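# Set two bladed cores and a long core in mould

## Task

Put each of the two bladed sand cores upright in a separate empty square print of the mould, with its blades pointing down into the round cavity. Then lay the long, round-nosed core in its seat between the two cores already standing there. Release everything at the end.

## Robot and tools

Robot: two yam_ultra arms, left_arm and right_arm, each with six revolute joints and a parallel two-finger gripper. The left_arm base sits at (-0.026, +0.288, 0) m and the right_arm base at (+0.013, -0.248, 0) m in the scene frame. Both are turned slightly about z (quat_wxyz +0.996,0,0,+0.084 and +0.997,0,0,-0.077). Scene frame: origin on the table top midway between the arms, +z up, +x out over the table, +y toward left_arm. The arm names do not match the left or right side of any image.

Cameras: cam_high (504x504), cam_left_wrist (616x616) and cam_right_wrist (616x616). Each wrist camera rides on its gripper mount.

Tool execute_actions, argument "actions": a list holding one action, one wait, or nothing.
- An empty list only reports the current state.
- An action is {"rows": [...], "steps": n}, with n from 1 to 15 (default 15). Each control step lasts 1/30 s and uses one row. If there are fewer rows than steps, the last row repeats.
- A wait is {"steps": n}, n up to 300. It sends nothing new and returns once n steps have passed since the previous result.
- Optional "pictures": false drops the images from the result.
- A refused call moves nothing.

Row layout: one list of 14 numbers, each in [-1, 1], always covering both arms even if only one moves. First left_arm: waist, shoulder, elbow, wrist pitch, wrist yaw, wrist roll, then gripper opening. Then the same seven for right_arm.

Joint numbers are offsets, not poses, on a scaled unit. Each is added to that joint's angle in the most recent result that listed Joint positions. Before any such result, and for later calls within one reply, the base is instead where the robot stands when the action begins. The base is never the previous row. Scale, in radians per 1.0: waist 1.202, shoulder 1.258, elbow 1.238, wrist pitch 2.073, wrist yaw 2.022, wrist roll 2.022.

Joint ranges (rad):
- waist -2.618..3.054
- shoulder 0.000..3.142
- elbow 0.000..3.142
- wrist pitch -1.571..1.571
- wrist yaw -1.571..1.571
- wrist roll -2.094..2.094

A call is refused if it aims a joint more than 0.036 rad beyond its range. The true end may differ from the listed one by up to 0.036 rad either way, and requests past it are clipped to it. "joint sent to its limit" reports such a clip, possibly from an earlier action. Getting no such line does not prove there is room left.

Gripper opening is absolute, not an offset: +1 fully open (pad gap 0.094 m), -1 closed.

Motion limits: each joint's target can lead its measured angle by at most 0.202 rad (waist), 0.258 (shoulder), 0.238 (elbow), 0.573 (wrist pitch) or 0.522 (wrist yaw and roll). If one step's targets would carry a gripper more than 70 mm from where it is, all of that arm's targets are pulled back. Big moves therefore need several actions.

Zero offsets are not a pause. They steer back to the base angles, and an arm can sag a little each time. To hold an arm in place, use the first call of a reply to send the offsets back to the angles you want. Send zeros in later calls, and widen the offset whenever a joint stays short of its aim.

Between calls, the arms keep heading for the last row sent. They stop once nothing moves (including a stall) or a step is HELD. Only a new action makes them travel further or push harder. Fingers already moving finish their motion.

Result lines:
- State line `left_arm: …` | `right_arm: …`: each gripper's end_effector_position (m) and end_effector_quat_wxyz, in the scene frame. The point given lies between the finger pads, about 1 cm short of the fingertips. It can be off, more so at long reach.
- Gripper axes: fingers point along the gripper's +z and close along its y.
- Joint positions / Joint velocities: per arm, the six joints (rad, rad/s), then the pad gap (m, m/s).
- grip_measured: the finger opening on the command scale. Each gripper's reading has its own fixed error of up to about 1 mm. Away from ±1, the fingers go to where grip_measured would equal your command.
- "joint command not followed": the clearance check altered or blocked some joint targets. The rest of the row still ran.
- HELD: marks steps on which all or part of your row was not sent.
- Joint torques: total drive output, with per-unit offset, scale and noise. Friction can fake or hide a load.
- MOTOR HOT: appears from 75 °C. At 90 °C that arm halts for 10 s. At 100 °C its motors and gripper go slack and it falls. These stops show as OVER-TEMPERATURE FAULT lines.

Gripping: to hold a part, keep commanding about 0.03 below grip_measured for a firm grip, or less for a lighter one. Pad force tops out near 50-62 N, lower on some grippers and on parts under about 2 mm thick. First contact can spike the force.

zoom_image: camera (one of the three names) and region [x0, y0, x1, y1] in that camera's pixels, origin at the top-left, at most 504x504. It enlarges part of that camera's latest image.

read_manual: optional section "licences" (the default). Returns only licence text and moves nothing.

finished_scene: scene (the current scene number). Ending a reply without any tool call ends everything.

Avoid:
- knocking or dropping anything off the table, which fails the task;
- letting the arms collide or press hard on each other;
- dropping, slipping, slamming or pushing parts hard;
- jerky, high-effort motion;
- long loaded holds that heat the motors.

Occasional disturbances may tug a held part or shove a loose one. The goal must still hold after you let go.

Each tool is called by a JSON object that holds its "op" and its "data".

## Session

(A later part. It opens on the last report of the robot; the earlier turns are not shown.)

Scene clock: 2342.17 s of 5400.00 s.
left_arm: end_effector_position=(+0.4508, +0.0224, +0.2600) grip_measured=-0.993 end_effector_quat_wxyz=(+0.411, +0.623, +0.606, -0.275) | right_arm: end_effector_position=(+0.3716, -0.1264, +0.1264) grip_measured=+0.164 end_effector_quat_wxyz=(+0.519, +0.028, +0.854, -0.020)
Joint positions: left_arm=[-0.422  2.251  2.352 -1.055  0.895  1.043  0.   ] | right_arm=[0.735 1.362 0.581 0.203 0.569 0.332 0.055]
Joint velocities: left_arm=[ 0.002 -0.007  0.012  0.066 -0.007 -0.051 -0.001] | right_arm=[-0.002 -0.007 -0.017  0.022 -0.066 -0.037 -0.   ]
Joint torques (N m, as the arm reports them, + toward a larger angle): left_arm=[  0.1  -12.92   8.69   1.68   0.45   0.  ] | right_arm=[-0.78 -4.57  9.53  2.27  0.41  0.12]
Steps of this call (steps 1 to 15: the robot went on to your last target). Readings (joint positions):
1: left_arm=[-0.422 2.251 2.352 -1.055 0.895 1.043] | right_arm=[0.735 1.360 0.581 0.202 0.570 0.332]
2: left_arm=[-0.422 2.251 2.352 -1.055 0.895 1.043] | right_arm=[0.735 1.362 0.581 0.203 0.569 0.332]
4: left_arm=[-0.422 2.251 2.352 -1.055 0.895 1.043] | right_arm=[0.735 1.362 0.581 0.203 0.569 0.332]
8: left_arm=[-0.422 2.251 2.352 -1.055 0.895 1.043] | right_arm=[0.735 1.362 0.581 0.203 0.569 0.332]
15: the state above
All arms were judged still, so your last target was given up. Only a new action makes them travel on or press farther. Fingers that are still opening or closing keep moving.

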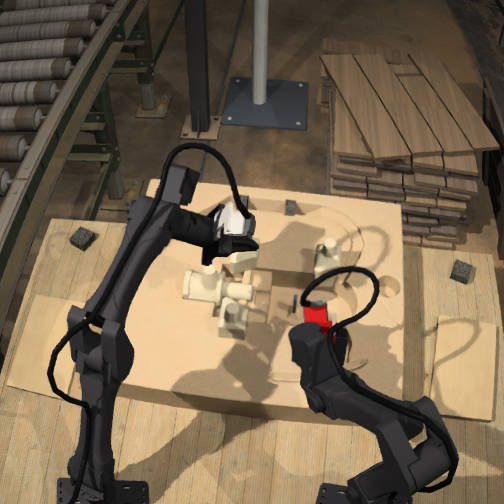

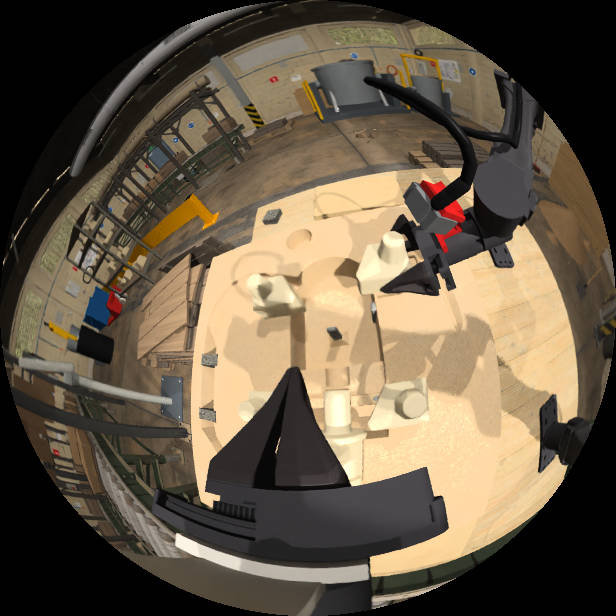

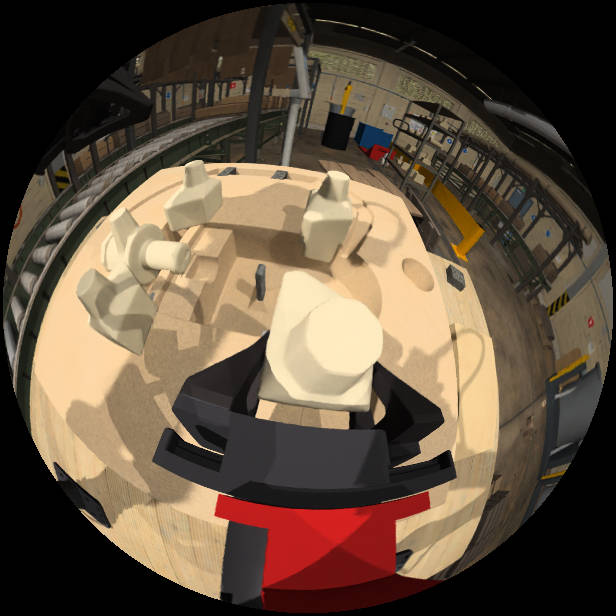

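{"op": "execute_actions", "data": {"actions": [{"rows":[[0,-0.01,0.02,0,0,0,-1,0,-0.01,0.04,0.025,0.008,0,0.1],[0,-0.01,0.02,0,0,0,-1,0,-0.01,0.045,0.025,0.008,0,0.1],[0,-0.01,0.02,0,0,0,-1,-0.005,-0.01,0.05,0.025,0.008,0,0.1],[0,-0.01,0.02,0,0,0,-1,-0.01,-0.01,0.056,0.025,0.008,0,0.1],[0,-0.01,0.02,0,0,0,-1,-0.012,-0.01,0.056,0.025,0.008,0,0.1],[0,-0.01,0.02,0,0,0,-1,-0.012,-0.01,0.056,0.025,0.008,0,0.1],[0,-0.01,0.02,0,0,0,-1,-0.012,0,0.056,0.025,0.008,0,0.1],[0,-0.01,0.02,0,0,0,-1,-0.012,0.005,0.056,0.025,0.008,0,0.1],[0,-0.01,0.02,0,0,0,-1,-0.012,0.01,0.056,0.025,0.008,0,0.1],[0,-0.01,0.02,0,0,0,-1,-0.012,0.015,0.056,0.025,0.008,0,0.1],[0,-0.01,0.02,0,0,0,-1,-0.012,0.02,0.056,0.025,0.008,0,0.1],[0,-0.01,0.02,0,0,0,-1,-0.012,0.025,0.056,0.025,0.008,0,0.1],[0,-0.01,0.02,0,0,0,-1,-0.012,0.03,0.056,0.025,0.008,0,0.1],[0,-0.01,0.02,0,0,0,-1,-0.012,0.035,0.056,0.025,0.008,0,0.1],[0,-0.01,0.02,0,0,0,-1,-0.012,0.04,0.056,0.025,0.008,0,0.1]]}], "pictures": false}}

{"op": "execute_actions", "data": {"actions": [{"steps":12}]}}

{"op": "zoom_image", "data": {"camera": "cam_left_wrist", "region": [330,210,450,330]}}

Scene clock: 2361.47 s of 5400.00 s.
left_arm: end_effector_position=(+0.4515, +0.0229, +0.2594) grip_measured=-0.993 end_effector_quat_wxyz=(+0.411, +0.623, +0.607, -0.273) | right_arm: end_effector_position=(+0.3774, -0.1243, +0.1213) grip_measured=+0.164 end_effector_quat_wxyz=(+0.511, +0.026, +0.859, -0.026)
Joint positions: left_arm=[-0.422  2.251  2.352 -1.055  0.889  1.043  0.   ] | right_arm=[0.731 1.404 0.609 0.195 0.568 0.332 0.055]
Joint velocities: left_arm=[ 0.002 -0.007 -0.007  0.037 -0.051 -0.022  0.   ] | right_arm=[ 0.007  0.227 -0.002 -0.066 -0.051  0.081  0.   ]
Joint torques (N m, as the arm reports them, + toward a larger angle): left_arm=[  0.06 -12.95   8.68   1.69   0.43   0.02] | right_arm=[-0.89 -4.74  9.23  2.28  0.44 -0.01]
Steps of this call (steps 1 to 90: nothing new was sent; then 15.80 s passed at rest; steps 91 to 105: all 15 steps of this action). Readings (joint positions):
91: left_arm=[-0.422 2.251 2.352 -1.055 0.894 1.043] | right_arm=[0.735 1.362 0.581 0.203 0.569 0.332]
92: left_arm=[-0.422 2.251 2.352 -1.055 0.893 1.043] | right_arm=[0.735 1.362 0.582 0.202 0.569 0.332]
94: left_arm=[-0.422 2.251 2.352 -1.055 0.891 1.043] | right_arm=[0.735 1.362 0.589 0.196 0.569 0.332]
98: left_arm=[-0.422 2.251 2.352 -1.055 0.890 1.043] | right_arm=[0.732 1.362 0.604 0.194 0.568 0.332]
105: the state above

Scene clock: 2361.87 s of 5400.00 s.
left_arm: end_effector_position=(+0.4515, +0.0229, +0.2594) grip_measured=-0.993 end_effector_quat_wxyz=(+0.411, +0.623, +0.607, -0.273) | right_arm: end_effector_position=(+0.3775, -0.1250, +0.1172) grip_measured=+0.164 end_effector_quat_wxyz=(+0.507, +0.025, +0.861, -0.031)
Joint positions: left_arm=[-0.422  2.251  2.352 -1.055  0.889  1.043  0.   ] | right_arm=[0.73  1.416 0.609 0.195 0.57  0.332 0.055]
Joint velocities: left_arm=[-0.007 -0.002 -0.002 -0.037 -0.081 -0.066  0.   ] | right_arm=[-0.022  0.002 -0.012  0.007  0.037  0.022 -0.   ]
Joint torques (N m, as the arm reports them, + toward a larger angle): left_arm=[  0.06 -12.91   8.71   1.69   0.46   0.01] | right_arm=[-0.87 -4.56  9.25  2.26  0.4   0.  ]
Steps of this call (steps 1 to 12: the robot went on to your last target). Readings (joint positions):
1: left_arm=[-0.422 2.251 2.352 -1.055 0.889 1.043] | right_arm=[0.731 1.412 0.609 0.195 0.568 0.332]
2: left_arm=[-0.422 2.251 2.352 -1.055 0.889 1.043] | right_arm=[0.731 1.416 0.609 0.195 0.570 0.332]
4: left_arm=[-0.422 2.251 2.352 -1.055 0.889 1.043] | right_arm=[0.730 1.416 0.609 0.195 0.570 0.332]
8: left_arm=[-0.422 2.251 2.352 -1.055 0.889 1.043] | right_arm=[0.730 1.416 0.609 0.195 0.570 0.332]
12: the state above

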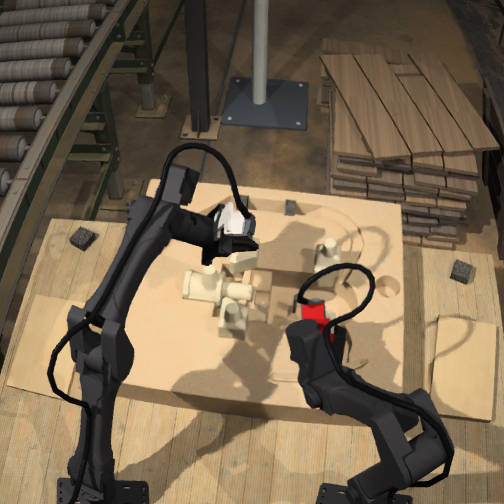

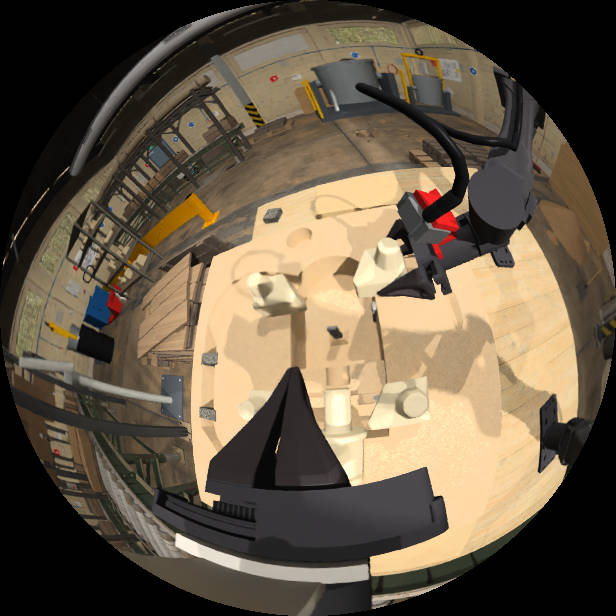

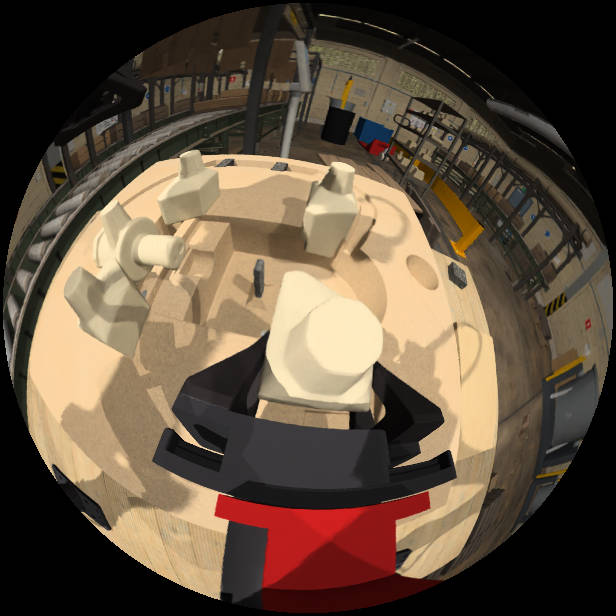

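Region (330, 210, 450, 330) of cam_left_wrist's 616x616 image, scaled by 4.200, with more detail than that image has.

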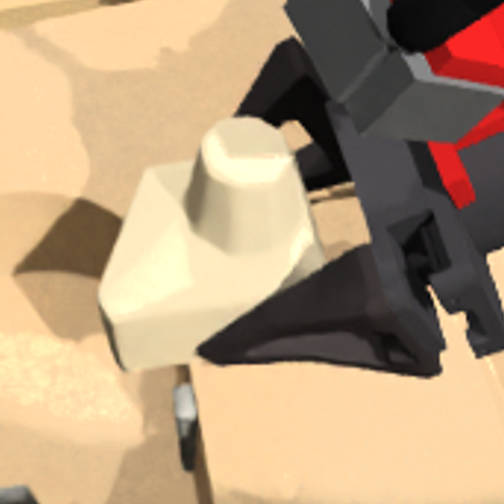

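Promising. Press more, q4 up a little.

{"op": "execute_actions", "data": {"actions": [{"rows":[[0,-0.01,0.02,0,0.005,0,-1,0,0.005,0.02,0.03,0.008,0,0.1],[0,-0.01,0.02,0,0.005,0,-1,0,0.01,0.02,0.033,0.008,0,0.1],[0,-0.01,0.02,0,0.005,0,-1,0,0.015,0.02,0.036,0.008,0,0.1],[0,-0.01,0.02,0,0.005,0,-1,0,0.02,0.02,0.036,0.008,0,0.1],[0,-0.01,0.02,0,0.005,0,-1,0,0.025,0.02,0.036,0.008,0,0.1],[0,-0.01,0.02,0,0.005,0,-1,0,0.03,0.02,0.036,0.008,0,0.1],[0,-0.01,0.02,0,0.005,0,-1,0,0.035,0.02,0.036,0.008,0,0.1]]}], "pictures": false}}

Scene clock: 2369.57 s of 5400.00 s.
left_arm: end_effector_position=(+0.4515, +0.0229, +0.2594) grip_measured=-0.993 end_effector_quat_wxyz=(+0.411, +0.623, +0.607, -0.273) | right_arm: end_effector_position=(+0.3784, -0.1257, +0.1122) grip_measured=+0.164 end_effector_quat_wxyz=(+0.504, +0.025, +0.863, -0.036)
Joint positions: left_arm=[-0.422  2.251  2.352 -1.055  0.889  1.043  0.   ] | right_arm=[0.73  1.435 0.609 0.202 0.577 0.332 0.055]
Joint velocities: left_arm=[ 0.002 -0.002 -0.007 -0.007  0.007  0.007  0.001] | right_arm=[-0.027 -0.007  0.007 -0.007  0.022  0.022 -0.001]
Joint torques (N m, as the arm reports them, + toward a larger angle): left_arm=[  0.09 -12.97   8.69   1.69   0.49   0.01] | right_arm=[ 0.03 -2.74  8.08  2.33  0.34 -0.01]
Steps of this call (steps 1 to 30: the robot went on to your last target; steps 31 to 90: nothing new was sent; then 4.20 s passed at rest; steps 91 to 105: all 15 steps of this action). Readings (joint positions):
91: left_arm=[-0.422 2.251 2.352 -1.055 0.889 1.043] | right_arm=[0.730 1.416 0.609 0.195 0.570 0.332]
92: left_arm=[-0.422 2.251 2.352 -1.055 0.889 1.043] | right_arm=[0.730 1.418 0.609 0.195 0.570 0.332]
94: left_arm=[-0.422 2.251 2.352 -1.055 0.889 1.043] | right_arm=[0.730 1.426 0.609 0.199 0.573 0.332]
98: left_arm=[-0.422 2.251 2.352 -1.055 0.889 1.043] | right_arm=[0.730 1.435 0.609 0.202 0.577 0.332]
105: the state above

Going in.

{"op": "execute_actions", "data": {"actions": [{"rows":[[0,-0.01,0.02,0,0.005,0,-1,-0.01,0.015,0.01,0.025,0.015,0.01,0.1],[0,-0.01,0.02,0,0.005,0,-1,-0.012,0.015,0.005,0.03,0.015,0.01,0.1],[0,-0.01,0.02,0,0.005,0,-1,-0.012,0.015,0,0.03,0.015,0.01,0.1],[0,-0.01,0.02,0,0.005,0,-1,-0.012,0.02,-0.005,0.03,0.015,0.01,0.1],[0,-0.01,0.02,0,0.005,0,-1,-0.012,0.02,-0.01,0.03,0.015,0.01,0.1],[0,-0.01,0.02,0,0.005,0,-1,-0.012,0.02,-0.015,0.03,0.015,0.01,0.1]]}]}}

{"op": "zoom_image", "data": {"camera": "cam_left_wrist", "region": [330,210,450,330]}}

Scene clock: 2376.77 s of 5400.00 s.
left_arm: end_effector_position=(+0.4515, +0.0229, +0.2594) grip_measured=-0.993 end_effector_quat_wxyz=(+0.411, +0.623, +0.607, -0.273) | right_arm: end_effector_position=(+0.3780, -0.1264, +0.1114) grip_measured=+0.164 end_effector_quat_wxyz=(+0.507, +0.029, +0.861, -0.034)
Joint positions: left_arm=[-0.422  2.251  2.352 -1.055  0.889  1.043  0.   ] | right_arm=[0.73  1.435 0.597 0.222 0.579 0.336 0.055]
Joint velocities: left_arm=[ 0.002 -0.002 -0.002  0.022 -0.051 -0.022  0.   ] | right_arm=[-0.017 -0.002  0.017 -0.007 -0.037 -0.022 -0.001]
Joint torques (N m, as the arm reports them, + toward a larger angle): left_arm=[  0.09 -13.     8.64   1.69   0.51   0.02] | right_arm=[-1.38 -2.76  5.84  2.1   0.58  0.17]
Steps of this call (steps 1 to 15: the robot went on to your last target; steps 16 to 90: nothing new was sent; then 3.70 s passed at rest; steps 91 to 105: all 15 steps of this action). Readings (joint positions):
91: left_arm=[-0.422 2.251 2.352 -1.055 0.889 1.043] | right_arm=[0.730 1.435 0.609 0.202 0.578 0.332]
92: left_arm=[-0.422 2.251 2.352 -1.055 0.889 1.043] | right_arm=[0.730 1.435 0.609 0.202 0.578 0.333]
94: left_arm=[-0.422 2.251 2.352 -1.055 0.889 1.043] | right_arm=[0.730 1.435 0.609 0.202 0.578 0.333]
98: left_arm=[-0.422 2.251 2.352 -1.055 0.889 1.043] | right_arm=[0.730 1.435 0.600 0.217 0.579 0.336]
105: the state above

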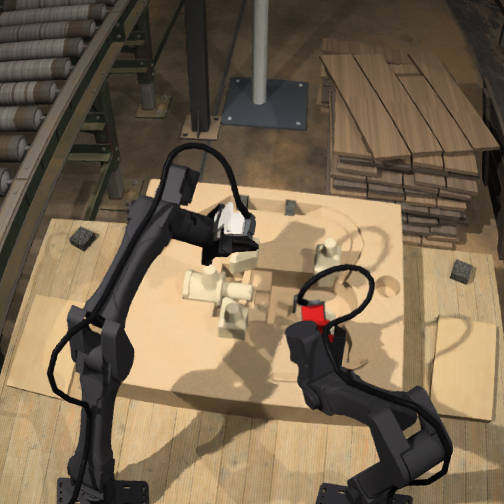

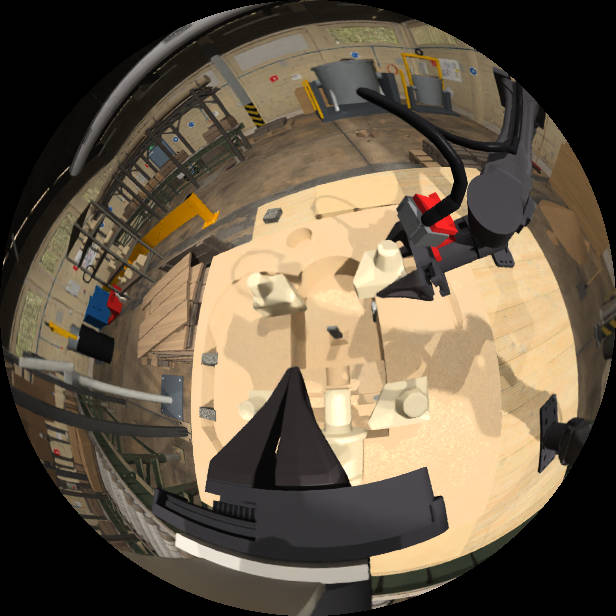

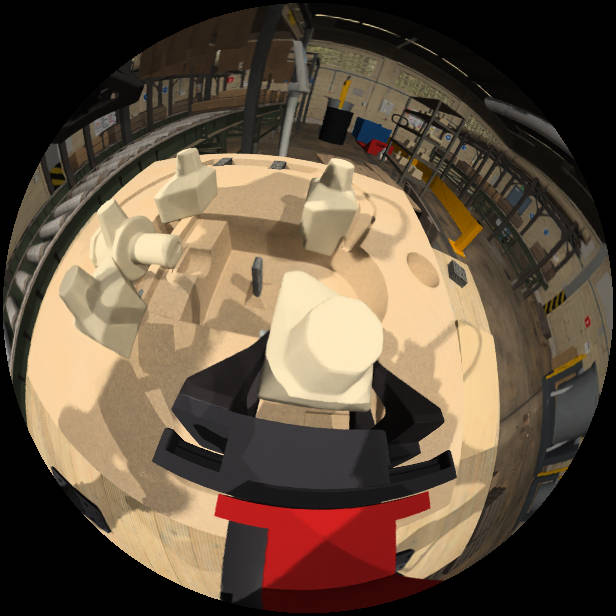

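Region (330, 210, 450, 330) of cam_left_wrist's 616x616 image, scaled by 4.200, with more detail than that image has.

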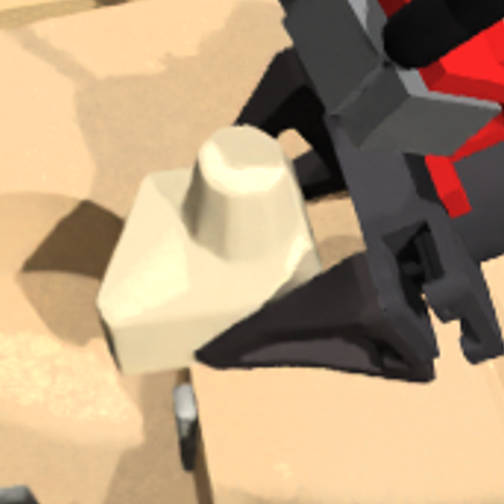

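{"op": "execute_actions", "data": {"actions": [{"rows":[[0,-0.01,0.02,0,0.005,0,-1,0,-0.01,-0.01,0.035,0.01,0.02,0.1],[0,-0.01,0.02,0,0.005,0,-1,0,-0.01,-0.02,0.04,0.01,0.02,0.1],[0,-0.01,0.02,0,0.005,0,-1,0,-0.01,-0.03,0.045,0.01,0.02,0.1],[0,-0.01,0.02,0,0.005,0,-1,0,-0.01,-0.04,0.05,0.01,0.02,0.1],[0,-0.01,0.02,0,0.005,0,-1,0,0,-0.05,0.05,0.01,0.02,0.1]]}], "pictures": false}}

Scene clock: 2383.30 s of 5400.00 s.
left_arm: end_effector_position=(+0.4515, +0.0229, +0.2594) grip_measured=-0.993 end_effector_quat_wxyz=(+0.411, +0.623, +0.607, -0.273) | right_arm: end_effector_position=(+0.3753, -0.1287, +0.1079) grip_measured=+0.164 end_effector_quat_wxyz=(+0.520, +0.045, +0.853, -0.020)
Joint positions: left_arm=[-0.422  2.251  2.352 -1.055  0.889  1.043  0.   ] | right_arm=[0.73  1.434 0.547 0.307 0.582 0.36  0.055]
Joint velocities: left_arm=[-0.012  0.002 -0.017 -0.022 -0.007  0.081  0.   ] | right_arm=[ 0.007  0.007 -0.012 -0.11   0.081 -0.066  0.001]
Joint torques (N m, as the arm reports them, + toward a larger angle): left_arm=[  0.07 -12.92   8.7    1.68   0.5    0.  ] | right_arm=[-0.02 -4.19  5.52  1.88  0.39  0.16]
Steps of this call (steps 1 to 15: the robot went on to your last target; steps 16 to 90: nothing new was sent; then 3.03 s passed at rest; steps 91 to 105: all 15 steps of this action). Readings (joint positions):
91: left_arm=[-0.422 2.251 2.352 -1.055 0.889 1.043] | right_arm=[0.730 1.435 0.597 0.224 0.579 0.339]
92: left_arm=[-0.422 2.251 2.352 -1.055 0.889 1.043] | right_arm=[0.730 1.435 0.592 0.231 0.579 0.342]
94: left_arm=[-0.422 2.251 2.352 -1.055 0.889 1.043] | right_arm=[0.730 1.434 0.577 0.255 0.580 0.349]
98: left_arm=[-0.422 2.251 2.352 -1.055 0.889 1.043] | right_arm=[0.730 1.434 0.551 0.296 0.581 0.357]
105: the state above

Deep enough. Release.

{"op": "execute_actions", "data": {"actions": [{"rows":[[0,-0.01,0.02,0,0.005,0,-1,0,-0.02,0.01,0.015,0,0,0.13],[0,-0.01,0.02,0,0.005,0,-1,0,-0.02,0.01,0.015,0,0,0.15],[0,-0.01,0.02,0,0.005,0,-1,0,-0.02,0.01,0.015,0,0,0.17],[0,-0.01,0.02,0,0.005,0,-1,0,-0.02,0.01,0.015,0,0,0.2],[0,-0.01,0.02,0,0.005,0,-1,0,-0.02,0.01,0.015,0,0,0.3],[0,-0.01,0.02,0,0.005,0,-1,0,-0.02,0.01,0.015,0,0,0.5],[0,-0.01,0.02,0,0.005,0,-1,0,-0.02,0.01,0.015,0,0,0.8]]}], "pictures": false}}

{"op": "execute_actions", "data": {"actions": [{"rows":[[0,-0.03,0.02,0,0,0,-1,0,-0.04,0.01,0.015,0,0,0.9],[0,-0.05,0.02,0,0,0,-1,0,-0.06,0.01,0.015,0,0,0.9],[0,-0.07,0.02,0,0,0,-1,0,-0.08,0.01,0.015,0,0,0.9],[0,-0.09,0.02,0,0,0,-1,0,-0.1,0.01,0.015,0,0,0.9],[0,-0.1,0.02,0,0,0,-1,0,-0.12,0.01,0.015,0,0,0.9],[0,-0.1,0.02,0,0,0,-1,0,-0.14,0.01,0.015,0,0,0.9],[0,-0.1,0.02,0,0,0,-1,0,-0.16,0.01,0.015,0,0,0.9],[0,-0.1,0.02,0,0,0,-1,0,-0.19,0.01,0.015,0,0,0.9],[0,-0.1,0.02,0,0,0,-1,0,-0.22,0.01,0.015,0,0,0.9],[0,-0.1,0.02,0,0,0,-1,0,-0.25,0.01,0.015,0,0,0.9],[0,-0.1,0.02,0,0,0,-1,0,-0.28,0.01,0.015,0,0,0.9],[0,-0.1,0.02,0,0,0,-1,0,-0.31,0.01,0.015,0,0,0.9],[0,-0.1,0.02,0,0,0,-1,0,-0.34,0.01,0.015,0,0,0.9]]}], "pictures": false}}

{"op": "execute_actions", "data": {"actions": [{"rows":[[0.05,-0.05,0,0,0,0,-1,-0.05,-0.07,0,0,0,0,0.9],[0.1,-0.1,-0.03,0,0,0,-1,-0.1,-0.12,-0.03,-0.015,-0.03,0,0.9],[0.15,-0.15,-0.06,0,0,0,-1,-0.15,-0.17,-0.06,-0.03,-0.06,0,0.9],[0.2,-0.2,-0.09,0,0,0,-1,-0.2,-0.22,-0.09,-0.045,-0.09,0,0.9],[0.25,-0.25,-0.12,0,0,0,-1,-0.25,-0.27,-0.12,-0.06,-0.12,0,0.9],[0.3,-0.3,-0.15,0,0,0,-1,-0.3,-0.32,-0.15,-0.08,-0.15,0,0.9],[0.35,-0.35,-0.18,0,0,0,-1,-0.35,-0.37,-0.18,-0.1,-0.18,0,0.9],[0.4,-0.4,-0.21,0,0,0,-1,-0.4,-0.42,-0.21,-0.12,-0.21,0,0.9],[0.45,-0.45,-0.24,0,0,0,-1,-0.45,-0.47,-0.24,-0.14,-0.24,0,0.9]]}], "pictures": false}}

{"op": "execute_actions", "data": {"actions": [{"steps":20}]}}

{"op": "zoom_image", "data": {"camera": "cam_high", "region": [170,210,390,370]}}

Scene clock: 2399.37 s of 5400.00 s.
left_arm: end_effector_position=(+0.4515, +0.0229, +0.2594) grip_measured=-0.993 end_effector_quat_wxyz=(+0.411, +0.623, +0.607, -0.273) | right_arm: end_effector_position=(+0.3778, -0.1269, +0.1126) grip_measured=+0.798 end_effector_quat_wxyz=(+0.529, +0.049, +0.847, -0.013)
Joint positions: left_arm=[-0.422  2.251  2.352 -1.055  0.889  1.043  0.   ] | right_arm=[0.73  1.434 0.546 0.333 0.581 0.361 0.084]
Joint velocities: left_arm=[ 0.012  0.012  0.007 -0.022 -0.007  0.007  0.   ] | right_arm=[ 0.002  0.002 -0.002 -0.007 -0.007  0.007 -0.   ]
Joint torques (N m, as the arm reports them, + toward a larger angle): left_arm=[  0.05 -12.97   8.69   1.7    0.49   0.01] | right_arm=[-0.04 -6.05  7.12  1.76  0.21 -0.02]
Steps of this call (steps 1 to 15: the robot went on to your last target; steps 16 to 90: nothing new was sent; then 12.57 s passed at rest; steps 91 to 105: all 15 steps of this action). Readings (joint positions):
91: left_arm=[-0.422 2.251 2.352 -1.055 0.889 1.043] | right_arm=[0.730 1.434 0.546 0.308 0.582 0.361]
92: left_arm=[-0.422 2.251 2.352 -1.055 0.889 1.043] | right_arm=[0.730 1.434 0.546 0.308 0.582 0.361]
94: left_arm=[-0.422 2.251 2.352 -1.055 0.889 1.043] | right_arm=[0.730 1.434 0.546 0.308 0.581 0.361]
98: left_arm=[-0.422 2.251 2.352 -1.055 0.889 1.043] | right_arm=[0.730 1.434 0.546 0.324 0.581 0.361]
105: the state above

Scene clock: 2399.87 s of 5400.00 s.
left_arm: end_effector_position=(+0.4315, +0.0293, +0.3307) grip_measured=-0.993 end_effector_quat_wxyz=(+0.467, +0.634, +0.572, -0.232) | right_arm: end_effector_position=(+0.3576, -0.1398, +0.2578) grip_measured=+0.899 end_effector_quat_wxyz=(+0.664, +0.112, +0.733, +0.096)
Joint positions: left_arm=[-0.422  2.116  2.363 -1.045  0.878  1.043  0.   ] | right_arm=[0.73  1.035 0.546 0.37  0.58  0.361 0.089]
Joint velocities: left_arm=[-0.007  0.051 -0.007 -0.051 -0.007 -0.022  0.   ] | right_arm=[-0.002 -0.637 -0.027  0.344  0.051 -0.022 -0.   ]
Joint torques (N m, as the arm reports them, + toward a larger angle): left_arm=[  0.07 -10.13   7.46   1.76   0.47   0.  ] | right_arm=[-0.02 -1.3   8.05  1.36  0.05 -0.01]
Steps of this call (steps 1 to 15: all 15 steps of this action). Readings (joint positions):
1: left_arm=[-0.422 2.249 2.352 -1.055 0.888 1.043] | right_arm=[0.730 1.431 0.546 0.335 0.581 0.361]
2: left_arm=[-0.422 2.245 2.352 -1.055 0.885 1.043] | right_arm=[0.730 1.424 0.546 0.335 0.581 0.361]
4: left_arm=[-0.422 2.225 2.352 -1.055 0.878 1.043] | right_arm=[0.730 1.388 0.546 0.335 0.580 0.361]
8: left_arm=[-0.422 2.149 2.352 -1.053 0.876 1.043] | right_arm=[0.730 1.275 0.546 0.349 0.580 0.361]
15: the state above

Scene clock: 2400.37 s of 5400.00 s.
left_arm: end_effector_position=(+0.3651, +0.2650, +0.4646) grip_measured=-0.993 end_effector_quat_wxyz=(+0.583, +0.485, +0.652, +0.001) | right_arm: end_effector_position=(+0.2949, -0.2635, +0.2243) grip_measured=+0.899 end_effector_quat_wxyz=(+0.674, +0.171, +0.714, +0.077)
Joint positions: left_arm=[ 0.12   1.581  2.099 -1.029  0.86   1.043  0.   ] | right_arm=[0.198 0.457 0.252 0.125 0.163 0.361 0.089]
Joint velocities: left_arm=[ 0.593 -0.93  -0.007  0.051  0.007 -0.007 -0.   ] | right_arm=[ 0.002  0.007 -0.027 -0.403 -0.447  0.007 -0.001]
Joint torques (N m, as the arm reports them, + toward a larger angle): left_arm=[-3.81 -3.36  2.73  1.85  0.42  0.03] | right_arm=[-0.83  0.25  7.36  2.08 -0.05  0.  ]
Steps of this call (steps 1 to 15: all 15 steps of this action). Readings (joint positions):
1: left_arm=[-0.418 2.113 2.363 -1.045 0.878 1.043] | right_arm=[0.722 1.012 0.546 0.377 0.576 0.361]
2: left_arm=[-0.407 2.102 2.353 -1.042 0.878 1.043] | right_arm=[0.697 0.985 0.543 0.373 0.561 0.361]
4: left_arm=[-0.358 2.055 2.316 -1.043 0.877 1.043] | right_arm=[0.598 0.893 0.509 0.359 0.511 0.361]
8: left_arm=[-0.200 1.899 2.222 -1.035 0.870 1.043] | right_arm=[0.350 0.625 0.374 0.284 0.362 0.361]
15: the state above

Scene clock: 2401.03 s of 5400.00 s.
left_arm: end_effector_position=(+0.3539, +0.2627, +0.4734) grip_measured=-0.993 end_effector_quat_wxyz=(+0.592, +0.487, +0.642, +0.007) | right_arm: end_effector_position=(+0.2952, -0.2527, +0.2171) grip_measured=+0.899 end_effector_quat_wxyz=(+0.661, +0.151, +0.729, +0.097)
Joint positions: left_arm=[ 0.127  1.545  2.084 -1.024  0.874  1.044  0.   ] | right_arm=[0.198 0.457 0.252 0.097 0.102 0.361 0.089]
Joint velocities: left_arm=[ 0.002  0.017 -0.012  0.007 -0.066 -0.066  0.001] | right_arm=[ 0.007 -0.002 -0.002  0.007  0.066 -0.051  0.   ]
Joint torques (N m, as the arm reports them, + toward a larger angle): left_arm=[-0.8  -4.62  4.07  1.94  0.26 -0.02] | right_arm=[-0.81  0.27  7.28  1.83 -0.09 -0.02]
Steps of this call (steps 1 to 20: the robot went on to your last target). Readings (joint positions):
1: left_arm=[0.131 1.553 2.099 -1.026 0.860 1.043] | right_arm=[0.198 0.457 0.252 0.115 0.150 0.361]
2: left_arm=[0.131 1.534 2.099 -1.024 0.863 1.043] | right_arm=[0.198 0.457 0.252 0.109 0.140 0.361]
4: left_arm=[0.127 1.517 2.099 -1.023 0.872 1.044] | right_arm=[0.198 0.457 0.252 0.105 0.126 0.361]
8: left_arm=[0.127 1.532 2.097 -1.024 0.874 1.044] | right_arm=[0.198 0.457 0.252 0.100 0.111 0.361]
20: the state above

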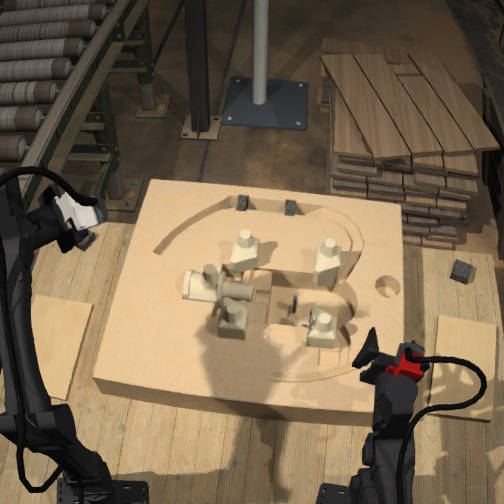

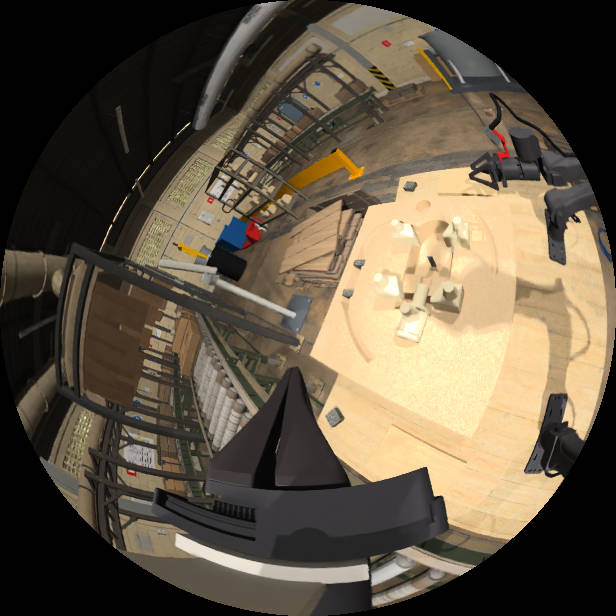

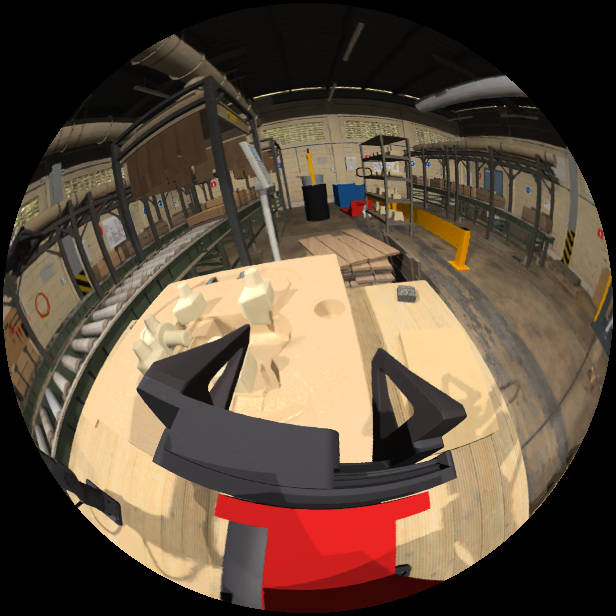

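Region (170, 210, 390, 370) of cam_high's 504x504 image, scaled by 2.291, with more detail than that image has; it fills the top 367 rows of this view, and the rest is white.

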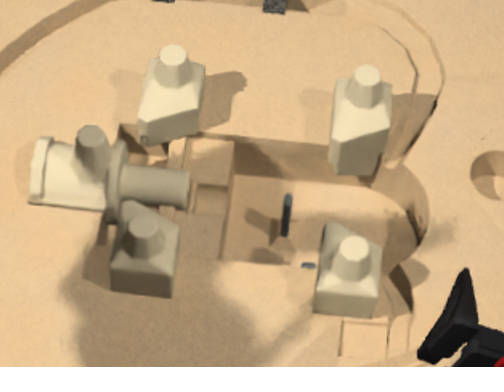

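{"op": "execute_actions", "data": {"actions": [{"rows":[[0,0,0,0,0,0,-1,0,0,0.02,0,0,-0.17,-1]]}]}}

{"op": "zoom_image", "data": {"camera": "cam_right_wrist", "region": [110,240,310,420]}}

Scene clock: 2407.03 s of 5400.00 s.
left_arm: end_effector_position=(+0.3540, +0.2627, +0.4736) grip_measured=-0.993 end_effector_quat_wxyz=(+0.592, +0.487, +0.642, +0.007) | right_arm: end_effector_position=(+0.2952, -0.2527, +0.2171) grip_measured=-0.982 end_effector_quat_wxyz=(+0.668, +0.032, +0.744, -0.011)
Joint positions: left_arm=[ 0.127  1.545  2.084 -1.023  0.874  1.045  0.   ] | right_arm=[0.198 0.457 0.252 0.097 0.101 0.037 0.001]
Joint velocities: left_arm=[ 0.002 -0.002 -0.012 -0.051 -0.095 -0.007 -0.001] | right_arm=[-0.007  0.002 -0.007 -0.007 -0.007 -0.066  0.   ]
Joint torques (N m, as the arm reports them, + toward a larger angle): left_arm=[ 0.03 -4.91  5.44  2.17  0.23 -0.01] | right_arm=[ 0.01  1.22  9.06  2.    0.01 -0.13]
Steps of this call (steps 1 to 15: the robot went on to your last target; steps 16 to 90: nothing new was sent; then 2.50 s passed at rest; steps 91 to 105: all 15 steps of this action). Readings (joint positions):
91: left_arm=[0.127 1.545 2.084 -1.024 0.874 1.045] | right_arm=[0.198 0.457 0.252 0.097 0.101 0.309]
92: left_arm=[0.127 1.545 2.084 -1.023 0.874 1.045] | right_arm=[0.198 0.457 0.252 0.097 0.101 0.253]
94: left_arm=[0.127 1.545 2.084 -1.023 0.874 1.045] | right_arm=[0.198 0.457 0.252 0.097 0.101 0.170]
98: left_arm=[0.127 1.545 2.084 -1.023 0.874 1.045] | right_arm=[0.198 0.457 0.252 0.097 0.101 0.084]
105: the state above

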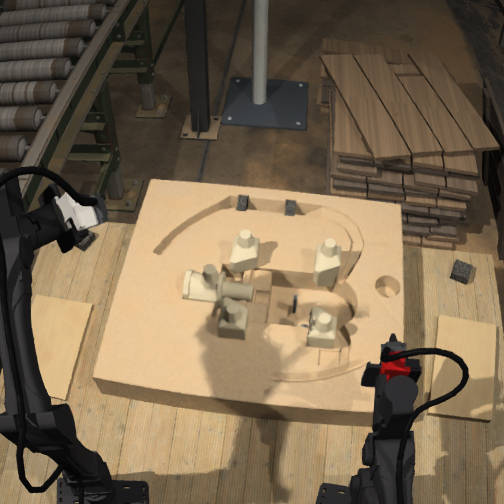

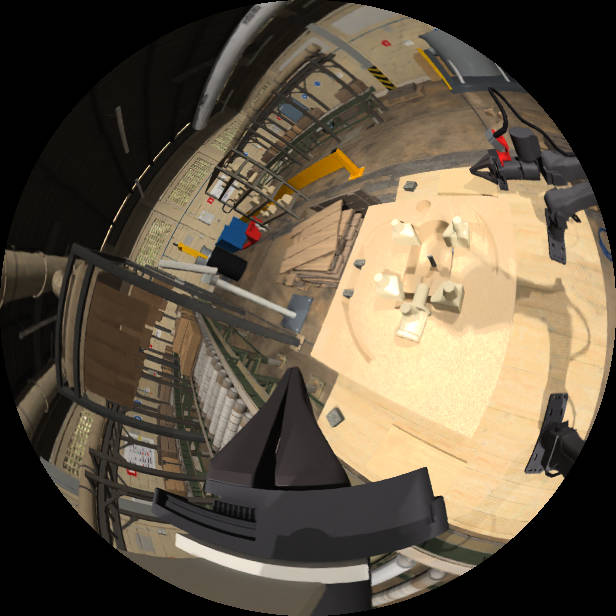

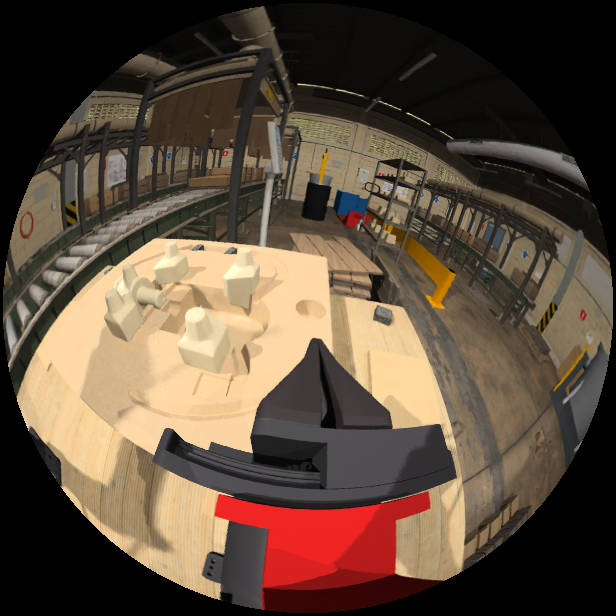

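Region (110, 240, 310, 420) of cam_right_wrist's 616x616 image, scaled by 2.520, with more detail than that image has; it fills the top 454 rows of this view, and the rest is white.

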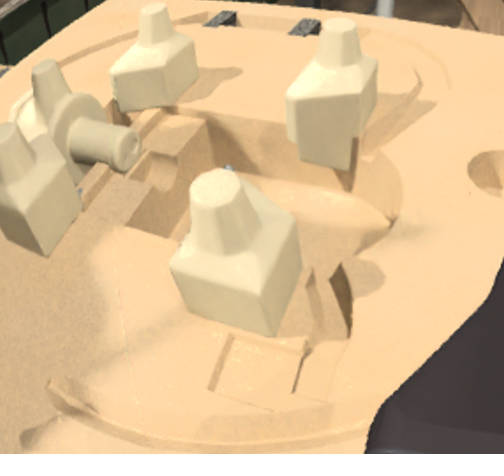

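Flush.

{"op": "finished_scene", "data": {"scene": 1}}

The scene is finished: the task was done.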